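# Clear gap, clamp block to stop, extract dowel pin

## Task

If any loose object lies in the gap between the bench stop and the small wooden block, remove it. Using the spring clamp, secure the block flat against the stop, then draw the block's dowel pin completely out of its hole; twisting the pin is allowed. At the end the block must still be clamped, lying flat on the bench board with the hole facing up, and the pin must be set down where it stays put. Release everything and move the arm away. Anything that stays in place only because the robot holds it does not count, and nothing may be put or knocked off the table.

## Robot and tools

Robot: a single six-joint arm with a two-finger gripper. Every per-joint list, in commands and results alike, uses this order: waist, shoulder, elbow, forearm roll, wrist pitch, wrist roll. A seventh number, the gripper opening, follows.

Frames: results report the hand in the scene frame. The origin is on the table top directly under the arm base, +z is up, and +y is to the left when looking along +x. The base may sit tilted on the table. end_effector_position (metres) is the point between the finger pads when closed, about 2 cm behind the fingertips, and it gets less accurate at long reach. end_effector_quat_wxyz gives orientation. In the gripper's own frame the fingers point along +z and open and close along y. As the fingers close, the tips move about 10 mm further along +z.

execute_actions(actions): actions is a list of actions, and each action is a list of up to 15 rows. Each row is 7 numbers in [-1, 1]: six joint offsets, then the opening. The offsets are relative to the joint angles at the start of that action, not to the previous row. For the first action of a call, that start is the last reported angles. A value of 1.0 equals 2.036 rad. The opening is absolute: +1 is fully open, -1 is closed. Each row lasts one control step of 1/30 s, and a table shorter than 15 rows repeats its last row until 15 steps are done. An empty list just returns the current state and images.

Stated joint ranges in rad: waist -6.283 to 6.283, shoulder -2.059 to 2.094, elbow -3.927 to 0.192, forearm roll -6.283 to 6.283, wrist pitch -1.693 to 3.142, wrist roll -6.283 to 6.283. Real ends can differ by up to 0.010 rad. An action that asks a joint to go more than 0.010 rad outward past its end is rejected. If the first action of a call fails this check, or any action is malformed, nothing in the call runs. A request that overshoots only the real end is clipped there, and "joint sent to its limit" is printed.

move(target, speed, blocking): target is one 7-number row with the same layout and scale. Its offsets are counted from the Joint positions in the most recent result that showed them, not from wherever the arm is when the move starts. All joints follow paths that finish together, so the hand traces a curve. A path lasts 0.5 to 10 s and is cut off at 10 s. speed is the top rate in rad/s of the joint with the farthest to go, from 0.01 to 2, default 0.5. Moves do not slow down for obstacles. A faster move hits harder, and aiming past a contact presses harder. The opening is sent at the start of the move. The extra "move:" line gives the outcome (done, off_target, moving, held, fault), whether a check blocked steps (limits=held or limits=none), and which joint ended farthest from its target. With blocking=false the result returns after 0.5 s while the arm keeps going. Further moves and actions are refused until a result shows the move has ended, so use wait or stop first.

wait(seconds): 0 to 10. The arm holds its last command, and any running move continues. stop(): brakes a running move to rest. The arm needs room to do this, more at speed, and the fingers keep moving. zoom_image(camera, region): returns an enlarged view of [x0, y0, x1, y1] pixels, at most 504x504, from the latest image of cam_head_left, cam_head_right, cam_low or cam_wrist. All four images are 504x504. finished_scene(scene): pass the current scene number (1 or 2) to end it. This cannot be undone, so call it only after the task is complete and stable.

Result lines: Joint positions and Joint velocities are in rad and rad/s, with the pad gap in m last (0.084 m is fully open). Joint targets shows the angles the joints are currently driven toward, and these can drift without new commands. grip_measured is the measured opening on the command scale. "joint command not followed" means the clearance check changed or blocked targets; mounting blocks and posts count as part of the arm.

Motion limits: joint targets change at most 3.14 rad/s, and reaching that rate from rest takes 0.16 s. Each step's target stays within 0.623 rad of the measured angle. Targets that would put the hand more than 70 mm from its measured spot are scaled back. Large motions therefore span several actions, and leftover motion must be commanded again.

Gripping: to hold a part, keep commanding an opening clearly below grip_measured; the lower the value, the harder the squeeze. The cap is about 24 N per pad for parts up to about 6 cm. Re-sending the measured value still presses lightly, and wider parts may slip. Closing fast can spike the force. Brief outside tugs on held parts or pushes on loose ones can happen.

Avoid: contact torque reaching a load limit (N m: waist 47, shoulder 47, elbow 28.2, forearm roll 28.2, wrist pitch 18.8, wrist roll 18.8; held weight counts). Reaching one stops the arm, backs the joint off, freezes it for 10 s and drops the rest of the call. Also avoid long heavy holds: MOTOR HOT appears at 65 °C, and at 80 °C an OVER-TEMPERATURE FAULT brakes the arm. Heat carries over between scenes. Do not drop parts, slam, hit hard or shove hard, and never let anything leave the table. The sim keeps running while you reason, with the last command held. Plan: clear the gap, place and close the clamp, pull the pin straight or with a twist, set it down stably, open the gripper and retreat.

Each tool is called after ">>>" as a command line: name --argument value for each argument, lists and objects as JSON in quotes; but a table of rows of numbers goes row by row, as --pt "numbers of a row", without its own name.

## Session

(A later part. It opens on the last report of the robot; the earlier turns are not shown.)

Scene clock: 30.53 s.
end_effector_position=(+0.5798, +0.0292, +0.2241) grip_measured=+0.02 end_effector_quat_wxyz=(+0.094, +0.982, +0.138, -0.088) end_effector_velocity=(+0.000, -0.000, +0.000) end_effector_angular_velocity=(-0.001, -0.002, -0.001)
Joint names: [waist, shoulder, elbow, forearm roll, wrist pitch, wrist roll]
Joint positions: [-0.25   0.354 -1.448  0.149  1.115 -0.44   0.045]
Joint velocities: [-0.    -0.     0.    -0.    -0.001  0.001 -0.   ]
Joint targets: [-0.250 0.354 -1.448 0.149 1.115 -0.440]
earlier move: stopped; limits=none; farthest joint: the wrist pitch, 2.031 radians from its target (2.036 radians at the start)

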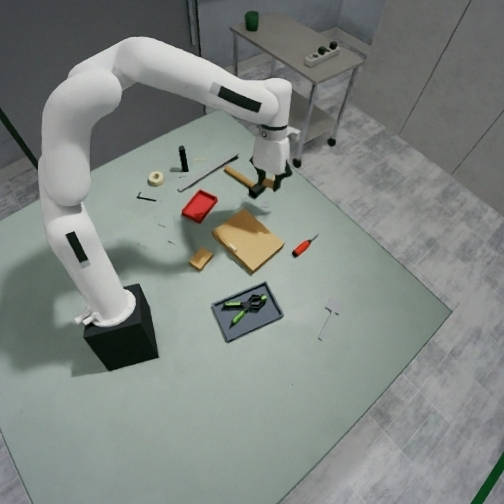

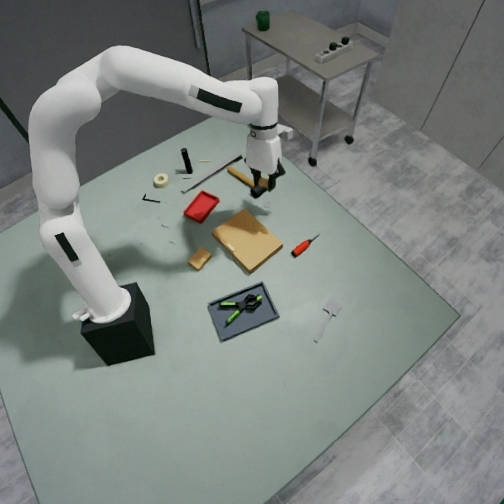

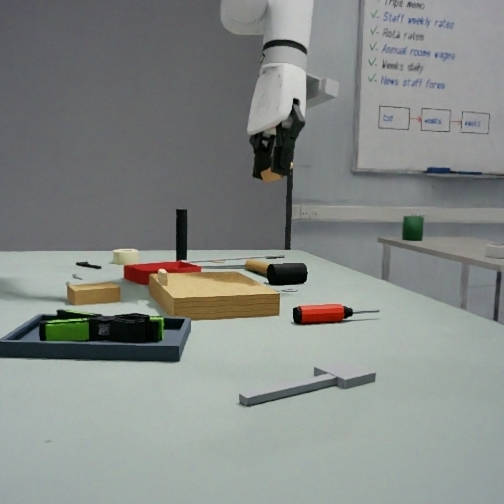

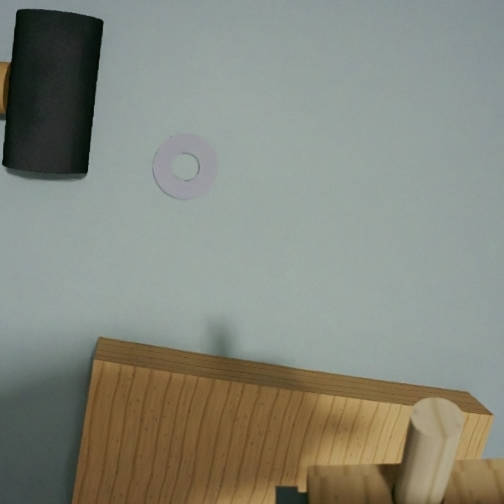

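>>> move --target '[-0.098,0.0717,0.3183,-0.3114,-0.9995,0.3104,-0.4]' --speed 1.2

>>> move --target '[0,0.2043,0.114,0,-0.27,0,-0.4]' --speed 0.5

>>> zoom_image --camera "cam_low" --region '[100, 170, 300, 320]'

Scene clock: 33.90 s.
end_effector_position=(+0.6201, -0.0110, +0.2193) grip_measured=+0.02 end_effector_quat_wxyz=(+0.093, +0.860, +0.128, +0.485) end_effector_velocity=(-0.000, -0.000, +0.000) end_effector_angular_velocity=(+0.002, -0.001, -0.000)
Joint names: [waist, shoulder, elbow, forearm roll, wrist pitch, wrist roll]
Joint positions: [-0.449  0.5   -0.8   -0.485 -0.92   0.192  0.045]
Joint velocities: [-0.001  0.     0.001 -0.001 -0.002  0.002  0.   ]
Joint targets: [-0.449 0.500 -0.800 -0.485 -0.920 0.192]
move: done; limits=none; farthest joint: the waist, 0.000 radians from its target (0.200 radians at the start)

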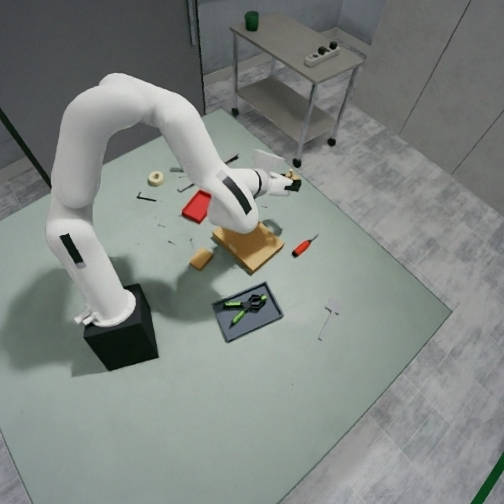

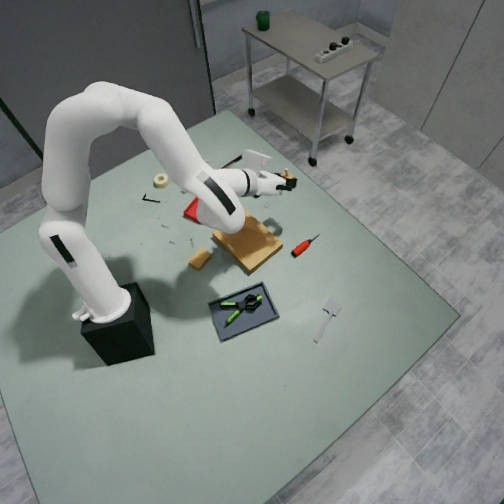

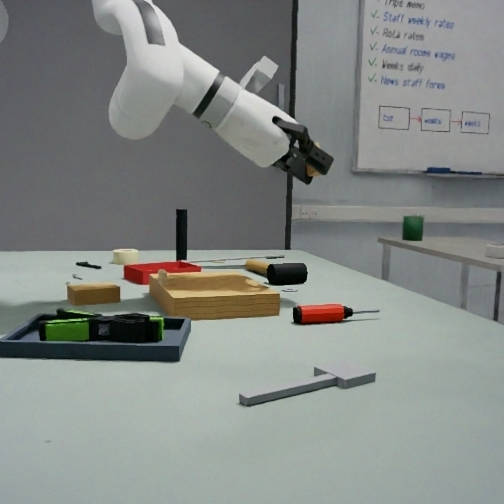

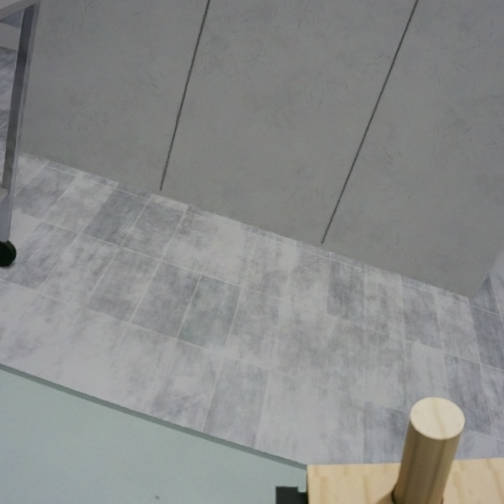

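Scene clock: 35.60 s.
end_effector_position=(+0.4601, -0.0128, +0.0888) grip_measured=+0.02 end_effector_quat_wxyz=(-0.016, +0.885, +0.030, +0.465) end_effector_velocity=(-0.001, -0.000, -0.001) end_effector_angular_velocity=(+0.001, +0.001, -0.001)
Joint names: [waist, shoulder, elbow, forearm roll, wrist pitch, wrist roll]
Joint positions: [-0.449  0.915 -0.568 -0.485 -1.469  0.192  0.045]
Joint velocities: [-0.001  0.003  0.001 -0.001 -0.002 -0.     0.   ]
Joint targets: [-0.449 0.916 -0.568 -0.485 -1.469 0.192]
move: done; limits=none; farthest joint: the wrist pitch, 0.001 radians from its target (0.550 radians at the start)

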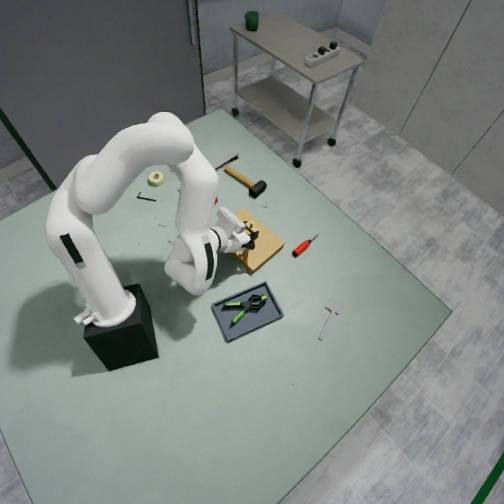

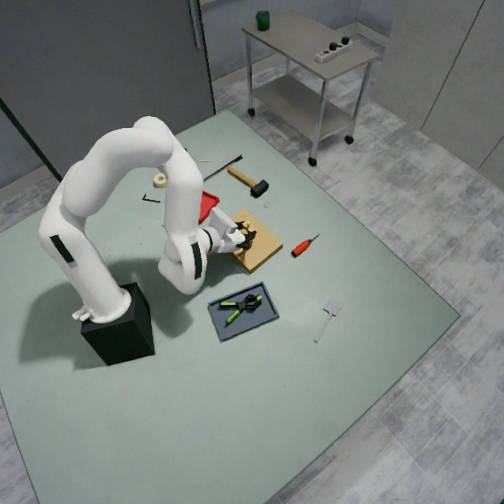

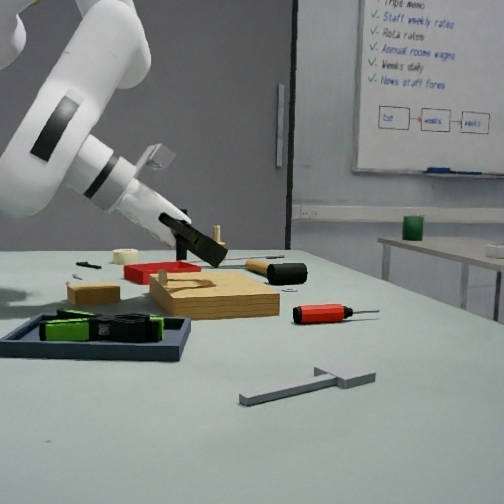

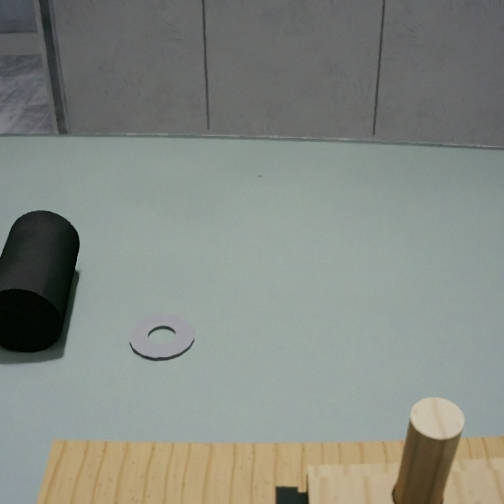

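Region (100, 170, 300, 320) of cam_low's 504x504 image, scaled by 2.520, with more detail than that image has; it fills the top 378 rows of this view, and the rest is white.

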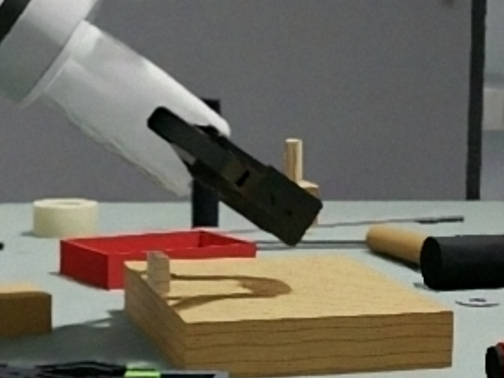

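>>> move --target '[0.032,0.050,-0.049,0.029,-0.005,0.01,-0.4]' --speed 0.12

>>> zoom_image --camera "cam_low" --region '[100, 170, 300, 320]'

Scene clock: 37.73 s.
end_effector_position=(+0.4715, -0.0106, +0.0597) grip_measured=+0.02 end_effector_quat_wxyz=(-0.016, +0.883, +0.030, +0.467) end_effector_velocity=(-0.001, +0.000, -0.002) end_effector_angular_velocity=(-0.000, +0.006, -0.001)
Joint names: [waist, shoulder, elbow, forearm roll, wrist pitch, wrist roll]
Joint positions: [-0.385  1.015 -0.669 -0.426 -1.483  0.212  0.045]
Joint velocities: [ 0.003  0.003 -0.     0.002  0.002  0.     0.   ]
Joint targets: [-0.384 1.017 -0.668 -0.426 -1.479 0.212]
move: done; limits=none; farthest joint: the wrist pitch, 0.004 radians from its target (0.010 radians at the start)

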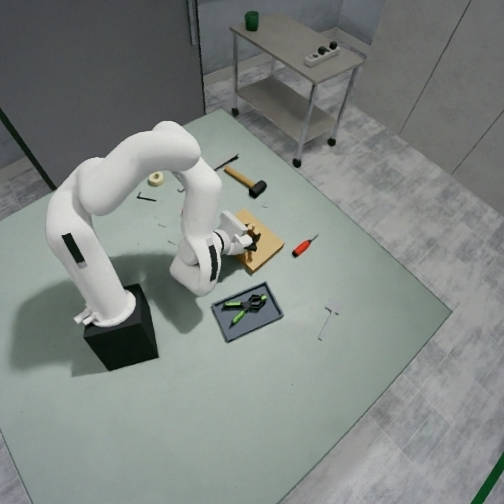

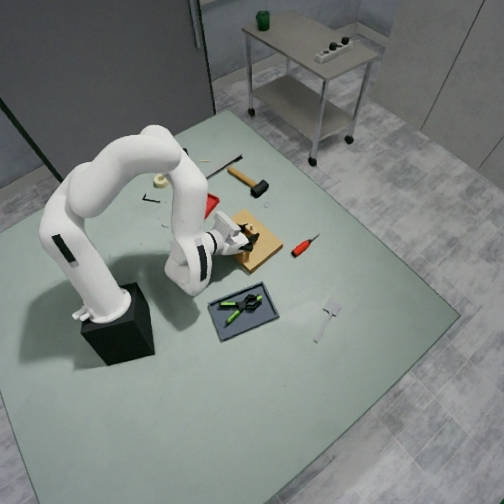

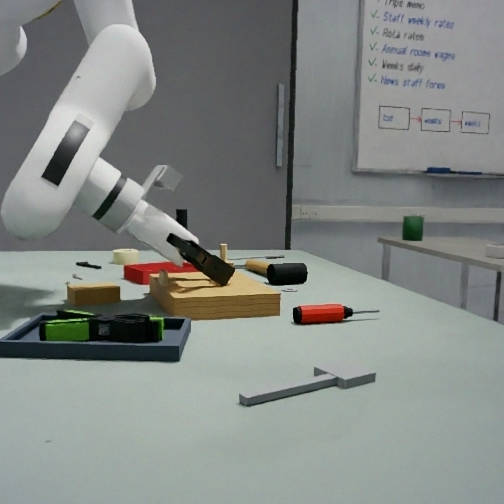

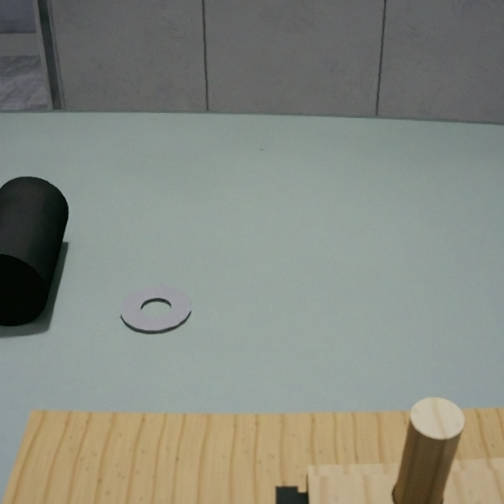

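Region (100, 170, 300, 320) of cam_low's 504x504 image, scaled by 2.520, with more detail than that image has; it fills the top 378 rows of this view, and the rest is white.

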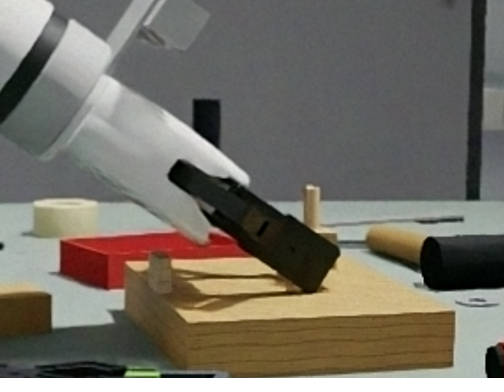

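>>> execute_actions --actions '[[[0,0,0,0,0,0,0.15]],[[0,0,0,0,0,0,1]],[[-0.016,-0.025,0.025,-0.015,0.002,-0.005,1]],[[-0.016,-0.025,0.025,-0.015,0.002,-0.005,1]]]'

>>> move --target '[0,-0.35,-0.162,0.2,0.43,-0.2,1]' --speed 1

Scene clock: 42.10 s.
end_effector_position=(+0.4596, -0.0116, +0.0895) grip_measured=+1.00 end_effector_quat_wxyz=(-0.018, +0.884, +0.031, +0.466) end_effector_velocity=(-0.001, -0.000, +0.001) end_effector_angular_velocity=(+0.001, +0.001, -0.001)
Joint names: [waist, shoulder, elbow, forearm roll, wrist pitch, wrist roll]
Joint positions: [-0.448  0.916 -0.566 -0.487 -1.475  0.192  0.084]
Joint velocities: [-0.004 -0.005  0.005 -0.004  0.001 -0.    -0.   ]
Joint targets: [-0.449 0.915 -0.566 -0.487 -1.475 0.192]

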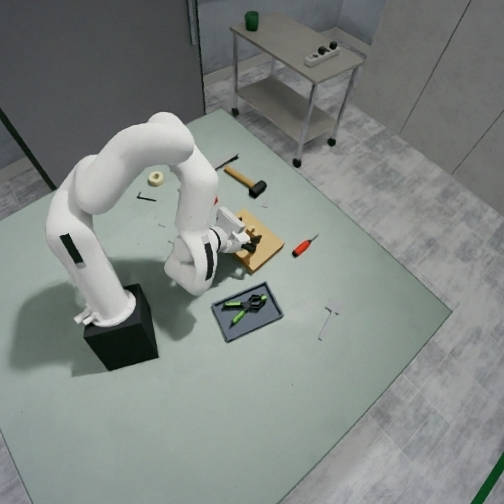

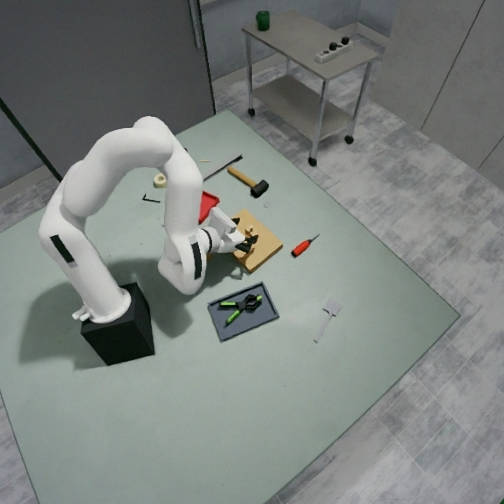

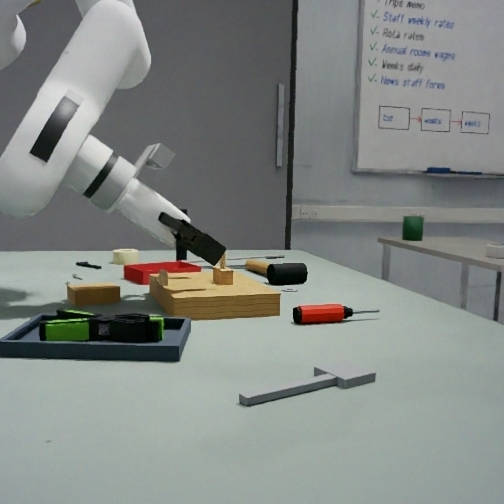

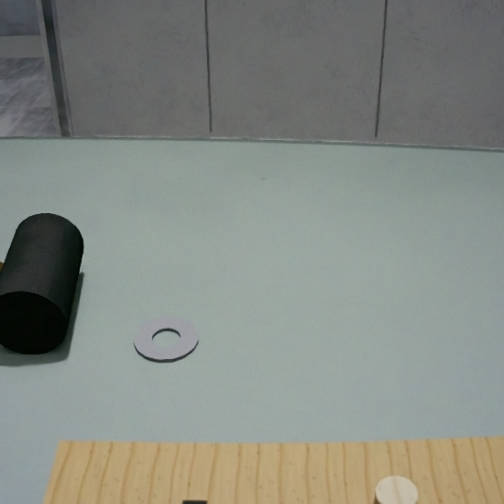

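Scene clock: 43.83 s.
end_effector_position=(+0.6719, -0.0604, +0.4022) grip_measured=+1.00 end_effector_quat_wxyz=(+0.284, +0.800, +0.124, +0.514) end_effector_velocity=(+0.001, +0.000, +0.003) end_effector_angular_velocity=(-0.000, -0.004, -0.001)
Joint names: [waist, shoulder, elbow, forearm roll, wrist pitch, wrist roll]
Joint positions: [-0.448  0.204 -0.896 -0.08  -0.6   -0.215  0.084]
Joint velocities: [-0.001 -0.003 -0.002  0.002  0.002 -0.     0.   ]
Joint targets: [-0.448 0.204 -0.896 -0.080 -0.600 -0.215]
move: done; limits=none; farthest joint: the shoulder, 0.001 radians from its target (0.713 radians at the start)

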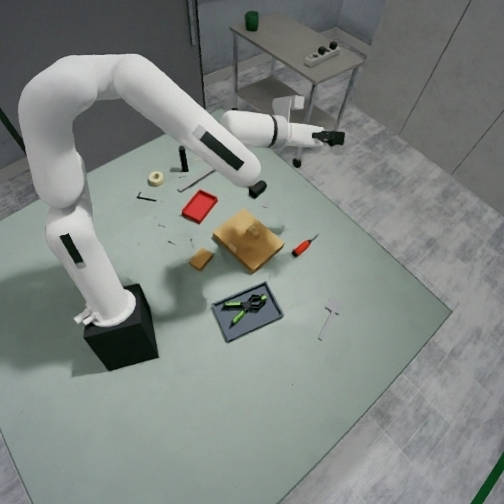

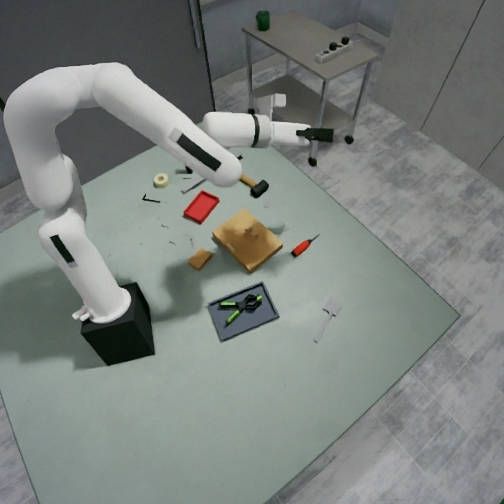

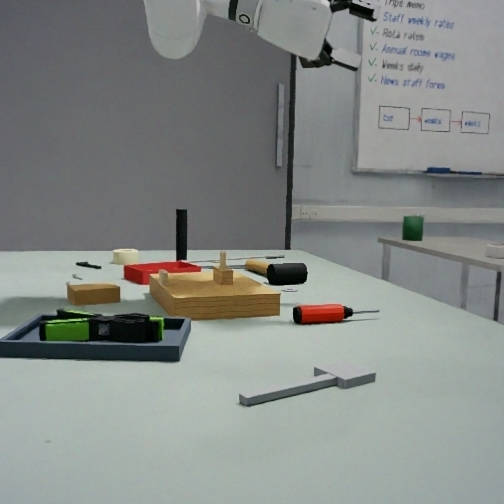

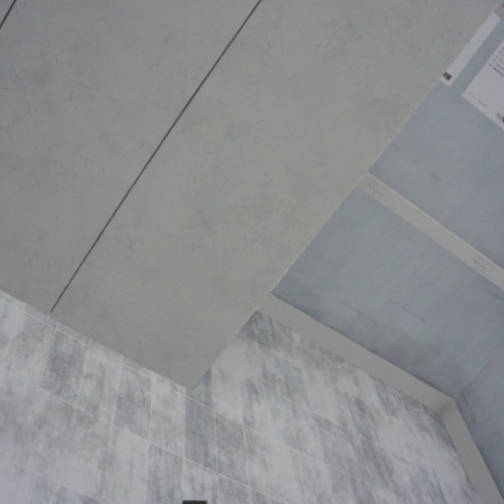

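>>> move --target '[0.0693,0.0336,-0.001,0.355,0.605,-0.255,1]' --speed 1

>>> move --target '[0.0341,0.0834,-0.0221,0.0705,-0.0584,-0.0486,1]' --speed 0.2

>>> zoom_image --camera "cam_low" --region '[140, 200, 300, 320]'

Scene clock: 47.13 s.
end_effector_position=(+0.4855, -0.0083, +0.1195) grip_measured=+1.00 end_effector_quat_wxyz=(+0.001, +0.999, +0.034, -0.000) end_effector_velocity=(-0.000, +0.001, +0.000) end_effector_angular_velocity=(+0.001, -0.000, +0.001)
Joint names: [waist, shoulder, elbow, forearm roll, wrist pitch, wrist roll]
Joint positions: [-0.307  0.273 -0.898  0.643  0.631 -0.734  0.084]
Joint velocities: [ 0.    -0.001  0.     0.001  0.001 -0.002  0.   ]
Joint targets: [-0.307 0.273 -0.898 0.643 0.632 -0.734]
move: done; limits=none; farthest joint: the waist, 0.000 radians from its target (0.141 radians at the start)

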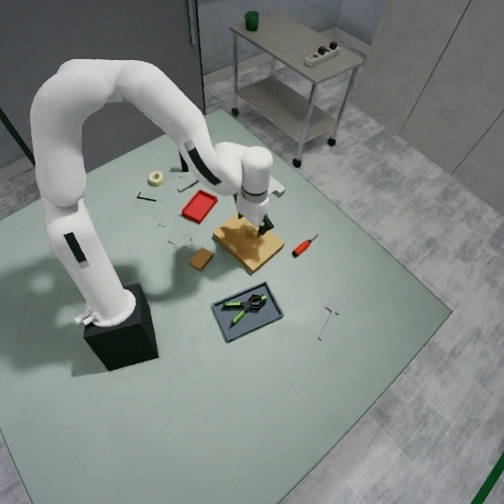

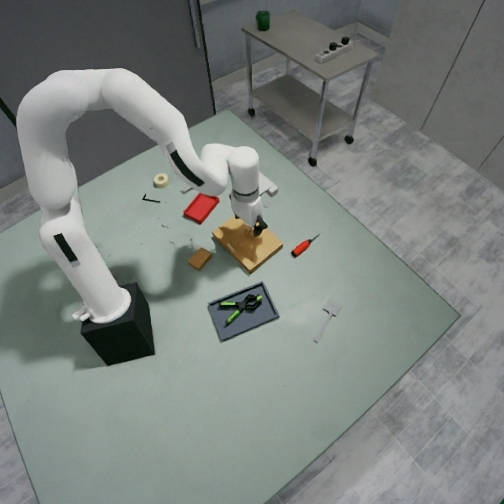

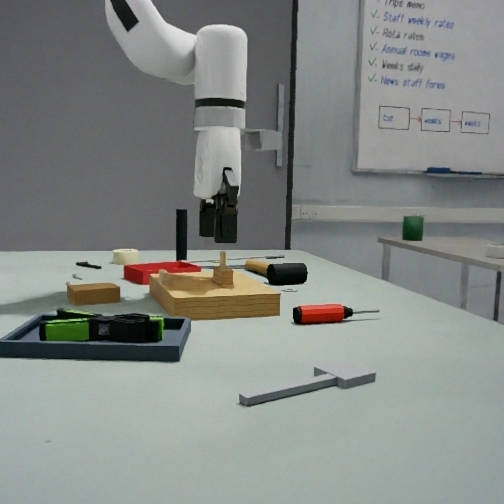

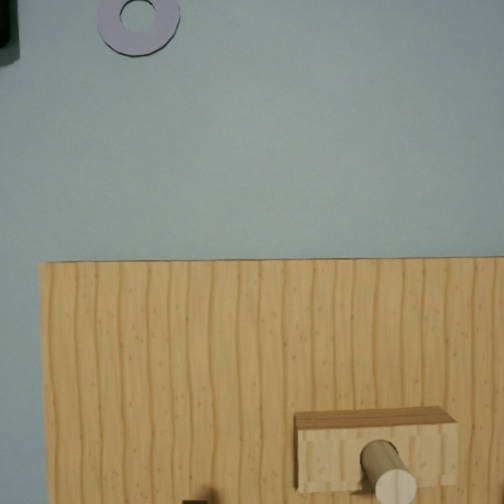

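Scene clock: 48.47 s.
end_effector_position=(+0.4861, -0.0087, +0.0566) grip_measured=+1.00 end_effector_quat_wxyz=(+0.000, +0.999, +0.033, +0.000) end_effector_velocity=(-0.000, +0.001, -0.001) end_effector_angular_velocity=(+0.001, +0.001, -0.000)
Joint names: [waist, shoulder, elbow, forearm roll, wrist pitch, wrist roll]
Joint positions: [-0.238  0.442 -0.943  0.786  0.513 -0.833  0.084]
Joint velocities: [ 0.002  0.002  0.     0.004 -0.001 -0.002 -0.   ]
Joint targets: [-0.238 0.442 -0.943 0.786 0.513 -0.833]
move: done; limits=none; farthest joint: the shoulder, 0.001 radians from its target (0.170 radians at the start)

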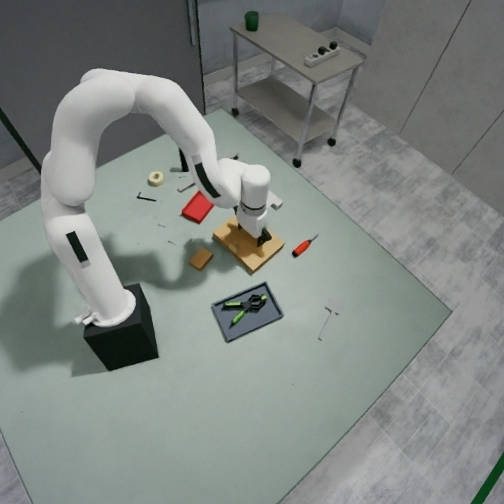

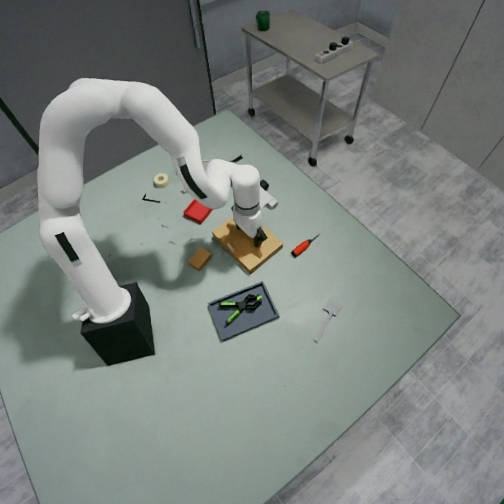

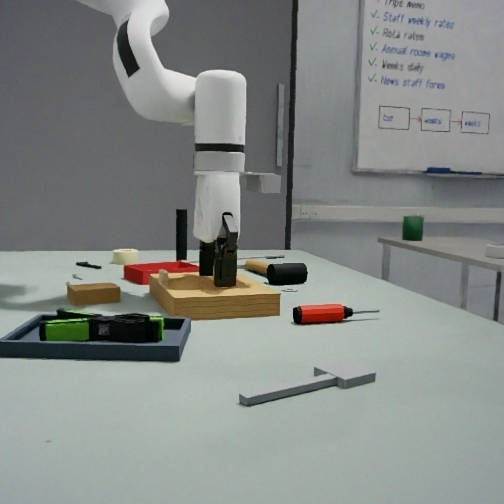

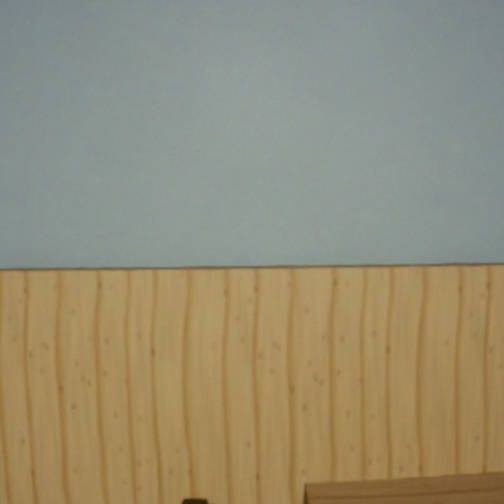

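Region (140, 200, 300, 320) of cam_low's 504x504 image, scaled by 3.150, with more detail than that image has; it fills the top 378 rows of this view, and the rest is white.

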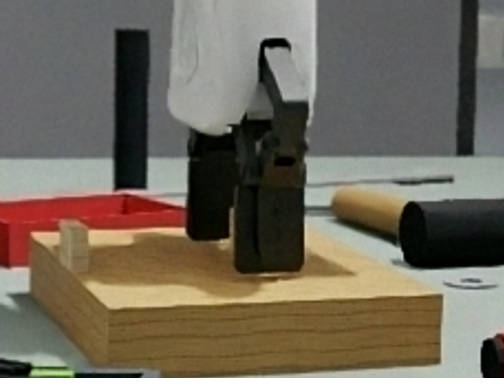

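>>> execute_actions --actions '[[[-0.002,-0.005,0.0014,-0.0045,0.0037,0.003,0.3]],[[0,0,0,0,0,0,0.05]],[[0,0,0,0,0,0,-0.4]],[[-0.001,-0.0025,0.0007,-0.002,0.002,0.001,-0.4]]]'

>>> move --target '[-0.0012,-0.0575,0.1128,0.076,-0.036,-0.096,-0.4]' --speed 0.2

>>> zoom_image --camera "cam_low" --region '[120, 200, 280, 320]'

>>> zoom_image --camera "cam_head_left" --region '[190, 190, 300, 290]'

Scene clock: 52.63 s.
end_effector_position=(+0.4870, -0.0084, +0.0627) grip_measured=+0.02 end_effector_quat_wxyz=(-0.000, +0.999, +0.034, +0.001) end_effector_velocity=(-0.000, +0.002, +0.001) end_effector_angular_velocity=(+0.002, +0.001, +0.002)
Joint names: [waist, shoulder, elbow, forearm roll, wrist pitch, wrist roll]
Joint positions: [-0.245  0.426 -0.939  0.773  0.524 -0.825  0.045]
Joint velocities: [ 0.002 -0.004  0.001 -0.     0.003  0.    -0.   ]
Joint targets: [-0.245 0.424 -0.941 0.773 0.524 -0.824]

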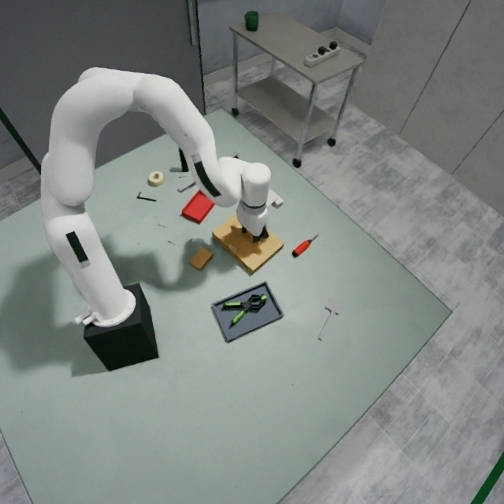

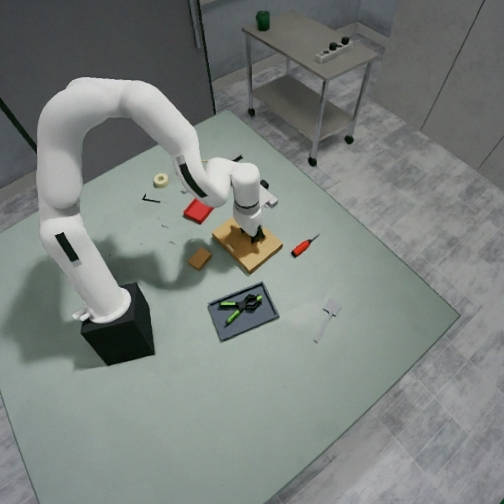

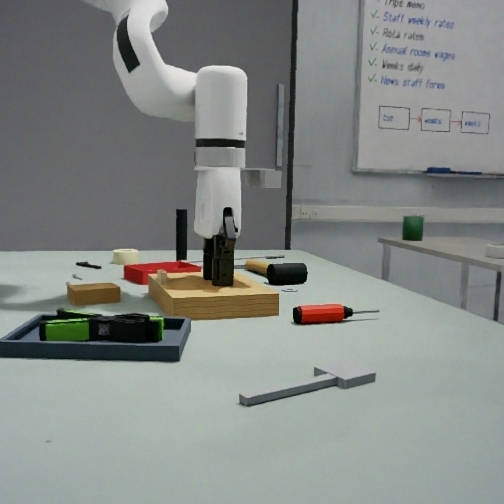

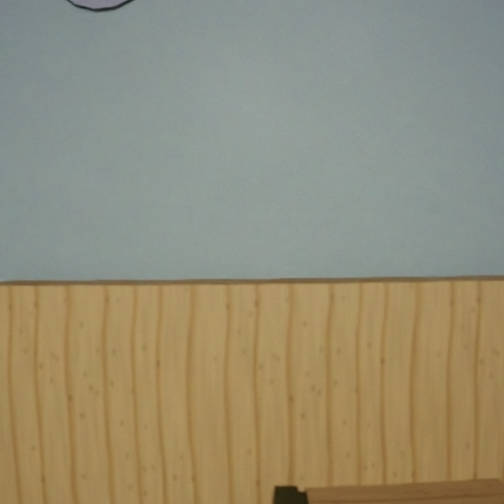

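Scene clock: 54.27 s.
end_effector_position=(+0.4161, -0.0150, +0.0627) grip_measured=+0.02 end_effector_quat_wxyz=(+0.000, +0.999, +0.043, -0.000) end_effector_velocity=(-0.000, -0.001, +0.001) end_effector_angular_velocity=(-0.001, -0.001, -0.001)
Joint names: [waist, shoulder, elbow, forearm roll, wrist pitch, wrist roll]
Joint positions: [-0.247  0.309 -0.71   0.927  0.451 -1.02   0.045]
Joint velocities: [-0.002 -0.003  0.003  0.001 -0.001 -0.002 -0.   ]
Joint targets: [-0.247 0.309 -0.710 0.927 0.450 -1.020]
move: done; limits=none; farthest joint: the forearm roll, 0.001 radians from its target (0.155 radians at the start)

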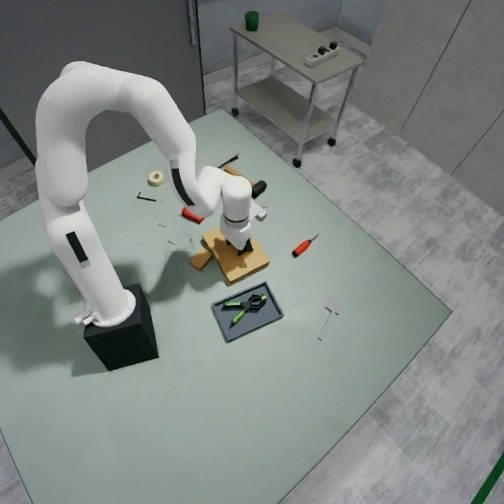

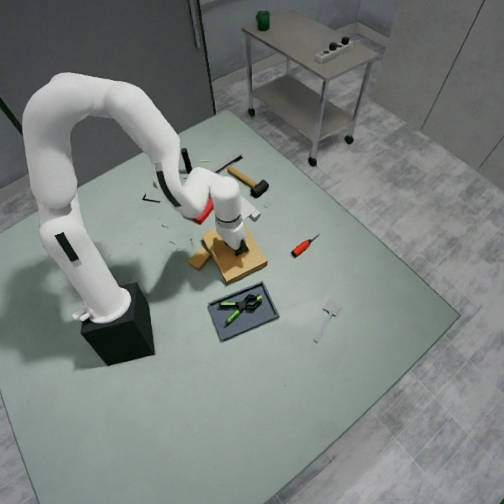

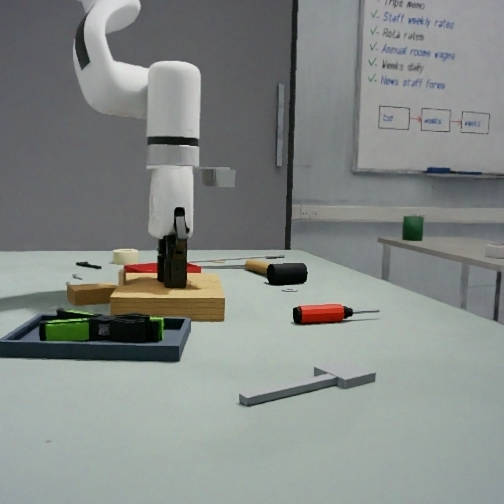

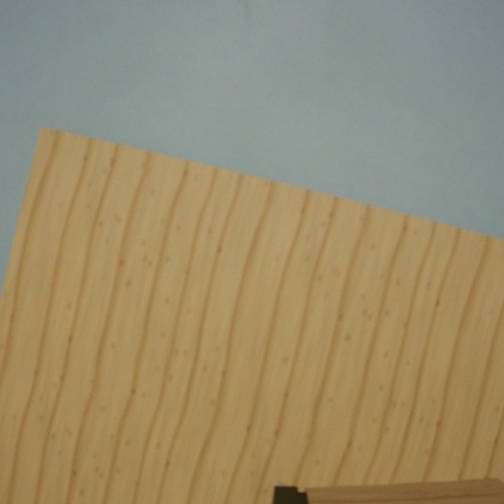

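Region (120, 200, 280, 320) of cam_low's 504x504 image, scaled by 3.150, with more detail than that image has; it fills the top 378 rows of this view, and the rest is white.

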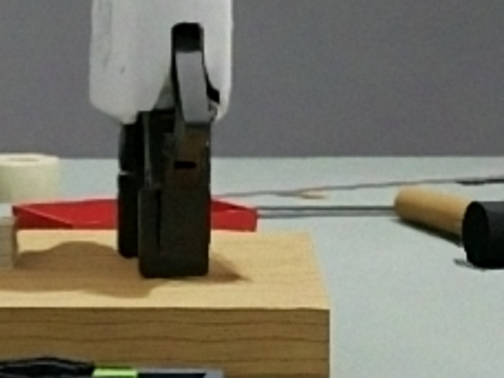

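Region (190, 190, 300, 290) of cam_head_left's 504x504 image, scaled by 4.582, with more detail than that image has; it fills the top 458 rows of this view, and the rest is white.

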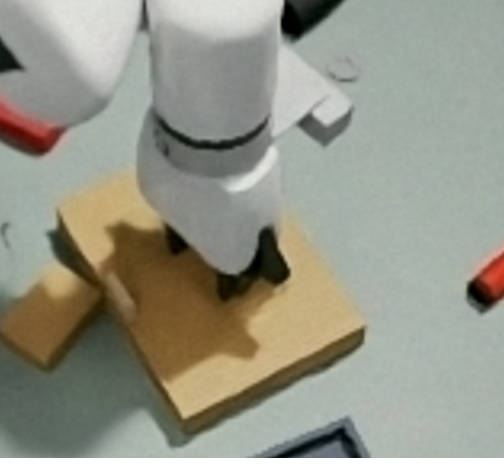

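>>> move --target '[-0.007,-0.018,0.004,-0.017,0.011,0.012,-0.4]' --speed 0.1

>>> move --target '[0.0234,-0.0462,0.0813,0.0622,-0.028,0.0715,-0.4]' --speed 0.2

>>> zoom_image --camera "cam_low" --region '[70, 200, 230, 320]'

>>> zoom_image --camera "cam_head_left" --region '[180, 200, 280, 290]'

Scene clock: 57.20 s.
end_effector_position=(+0.4190, -0.0132, +0.0745) grip_measured=+0.02 end_effector_quat_wxyz=(-0.002, +0.999, +0.044, +0.002) end_effector_velocity=(+0.000, -0.000, +0.001) end_effector_angular_velocity=(+0.001, -0.001, -0.002)
Joint names: [waist, shoulder, elbow, forearm roll, wrist pitch, wrist roll]
Joint positions: [-0.261  0.273 -0.701  0.893  0.473 -0.995  0.045]
Joint velocities: [-0.002 -0.002 -0.    -0.002  0.002  0.003  0.   ]
Joint targets: [-0.261 0.273 -0.701 0.892 0.473 -0.995]
move: done; limits=none; farthest joint: the shoulder, 0.001 radians from its target (0.036 radians at the start)

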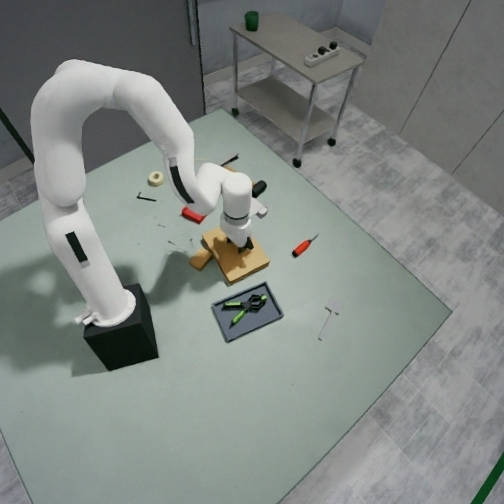

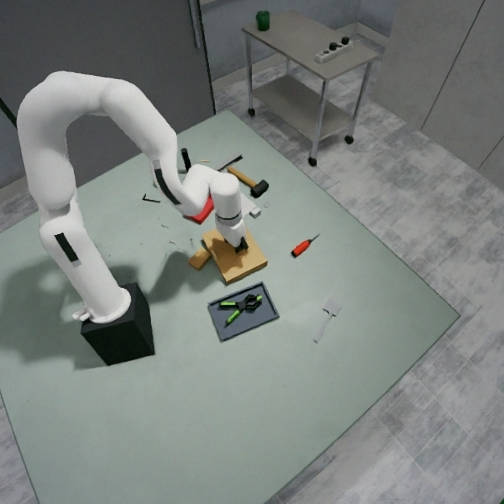

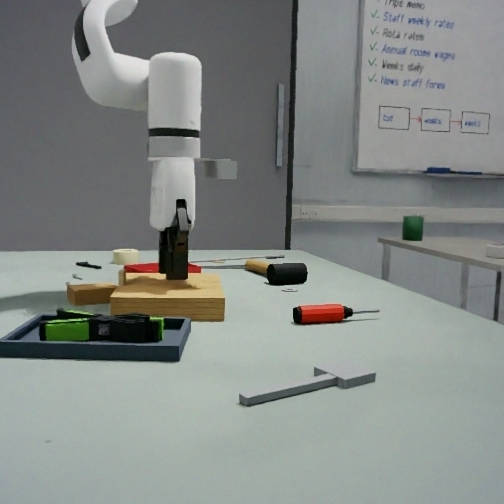

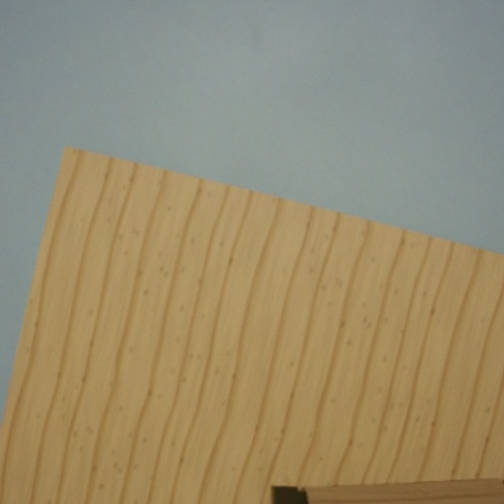

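Scene clock: 58.53 s.
end_effector_position=(+0.3671, -0.0017, +0.0711) grip_measured=+0.02 end_effector_quat_wxyz=(+0.000, +0.997, -0.076, -0.001) end_effector_velocity=(-0.001, +0.000, +0.000) end_effector_angular_velocity=(-0.000, -0.000, -0.003)
Joint names: [waist, shoulder, elbow, forearm roll, wrist pitch, wrist roll]
Joint positions: [-0.214  0.179 -0.536  1.019  0.416 -0.85   0.045]
Joint velocities: [ 0.001 -0.003  0.004  0.002 -0.001  0.002  0.   ]
Joint targets: [-0.213 0.179 -0.536 1.019 0.416 -0.850]
move: done; limits=none; farthest joint: the elbow, 0.001 radians from its target (0.166 radians at the start)

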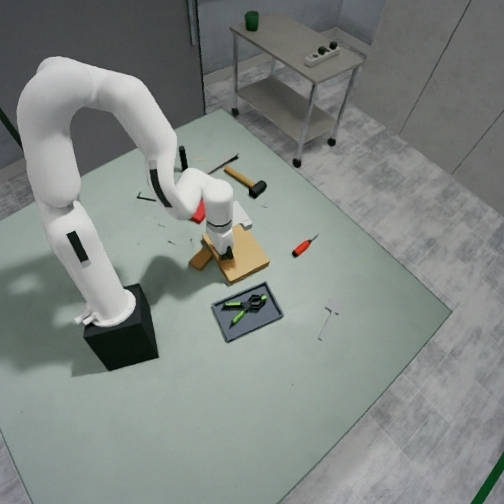

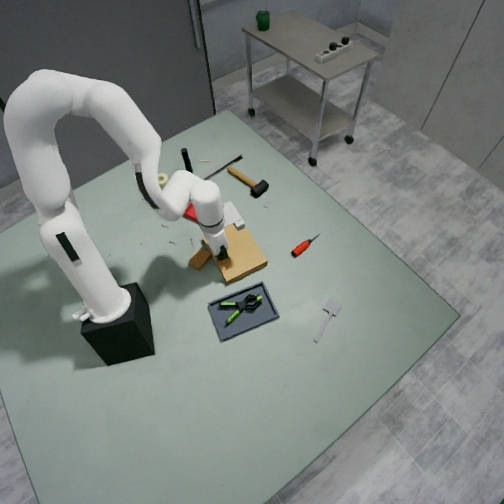

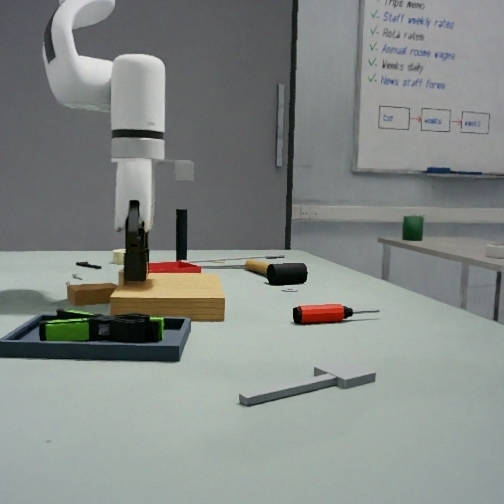

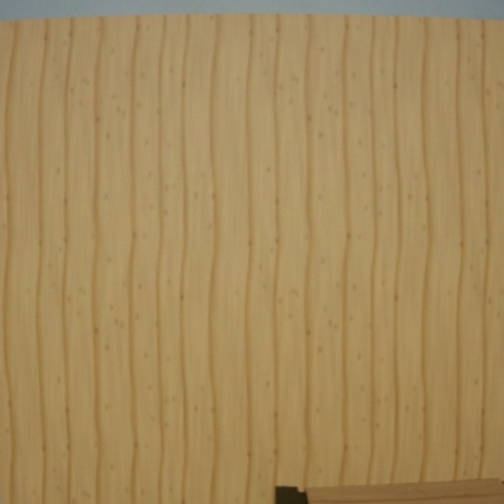

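Region (70, 200, 230, 320) of cam_low's 504x504 image, scaled by 3.150, with more detail than that image has; it fills the top 378 rows of this view, and the rest is white.

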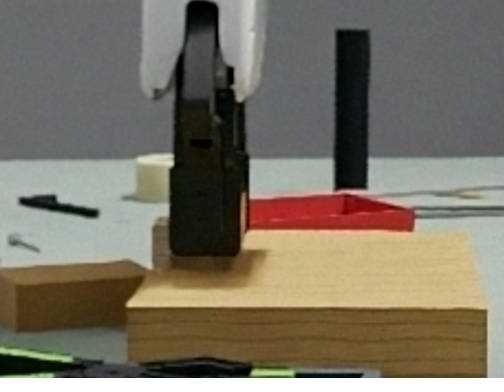

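Region (180, 200, 280, 290) of cam_head_left's 504x504 image, scaled by 5.040, with more detail than that image has; it fills the top 454 rows of this view, and the rest is white.

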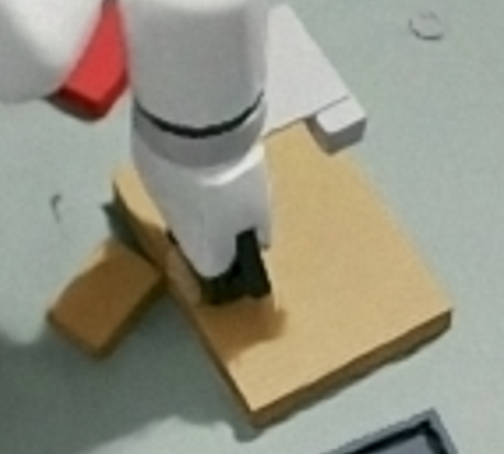

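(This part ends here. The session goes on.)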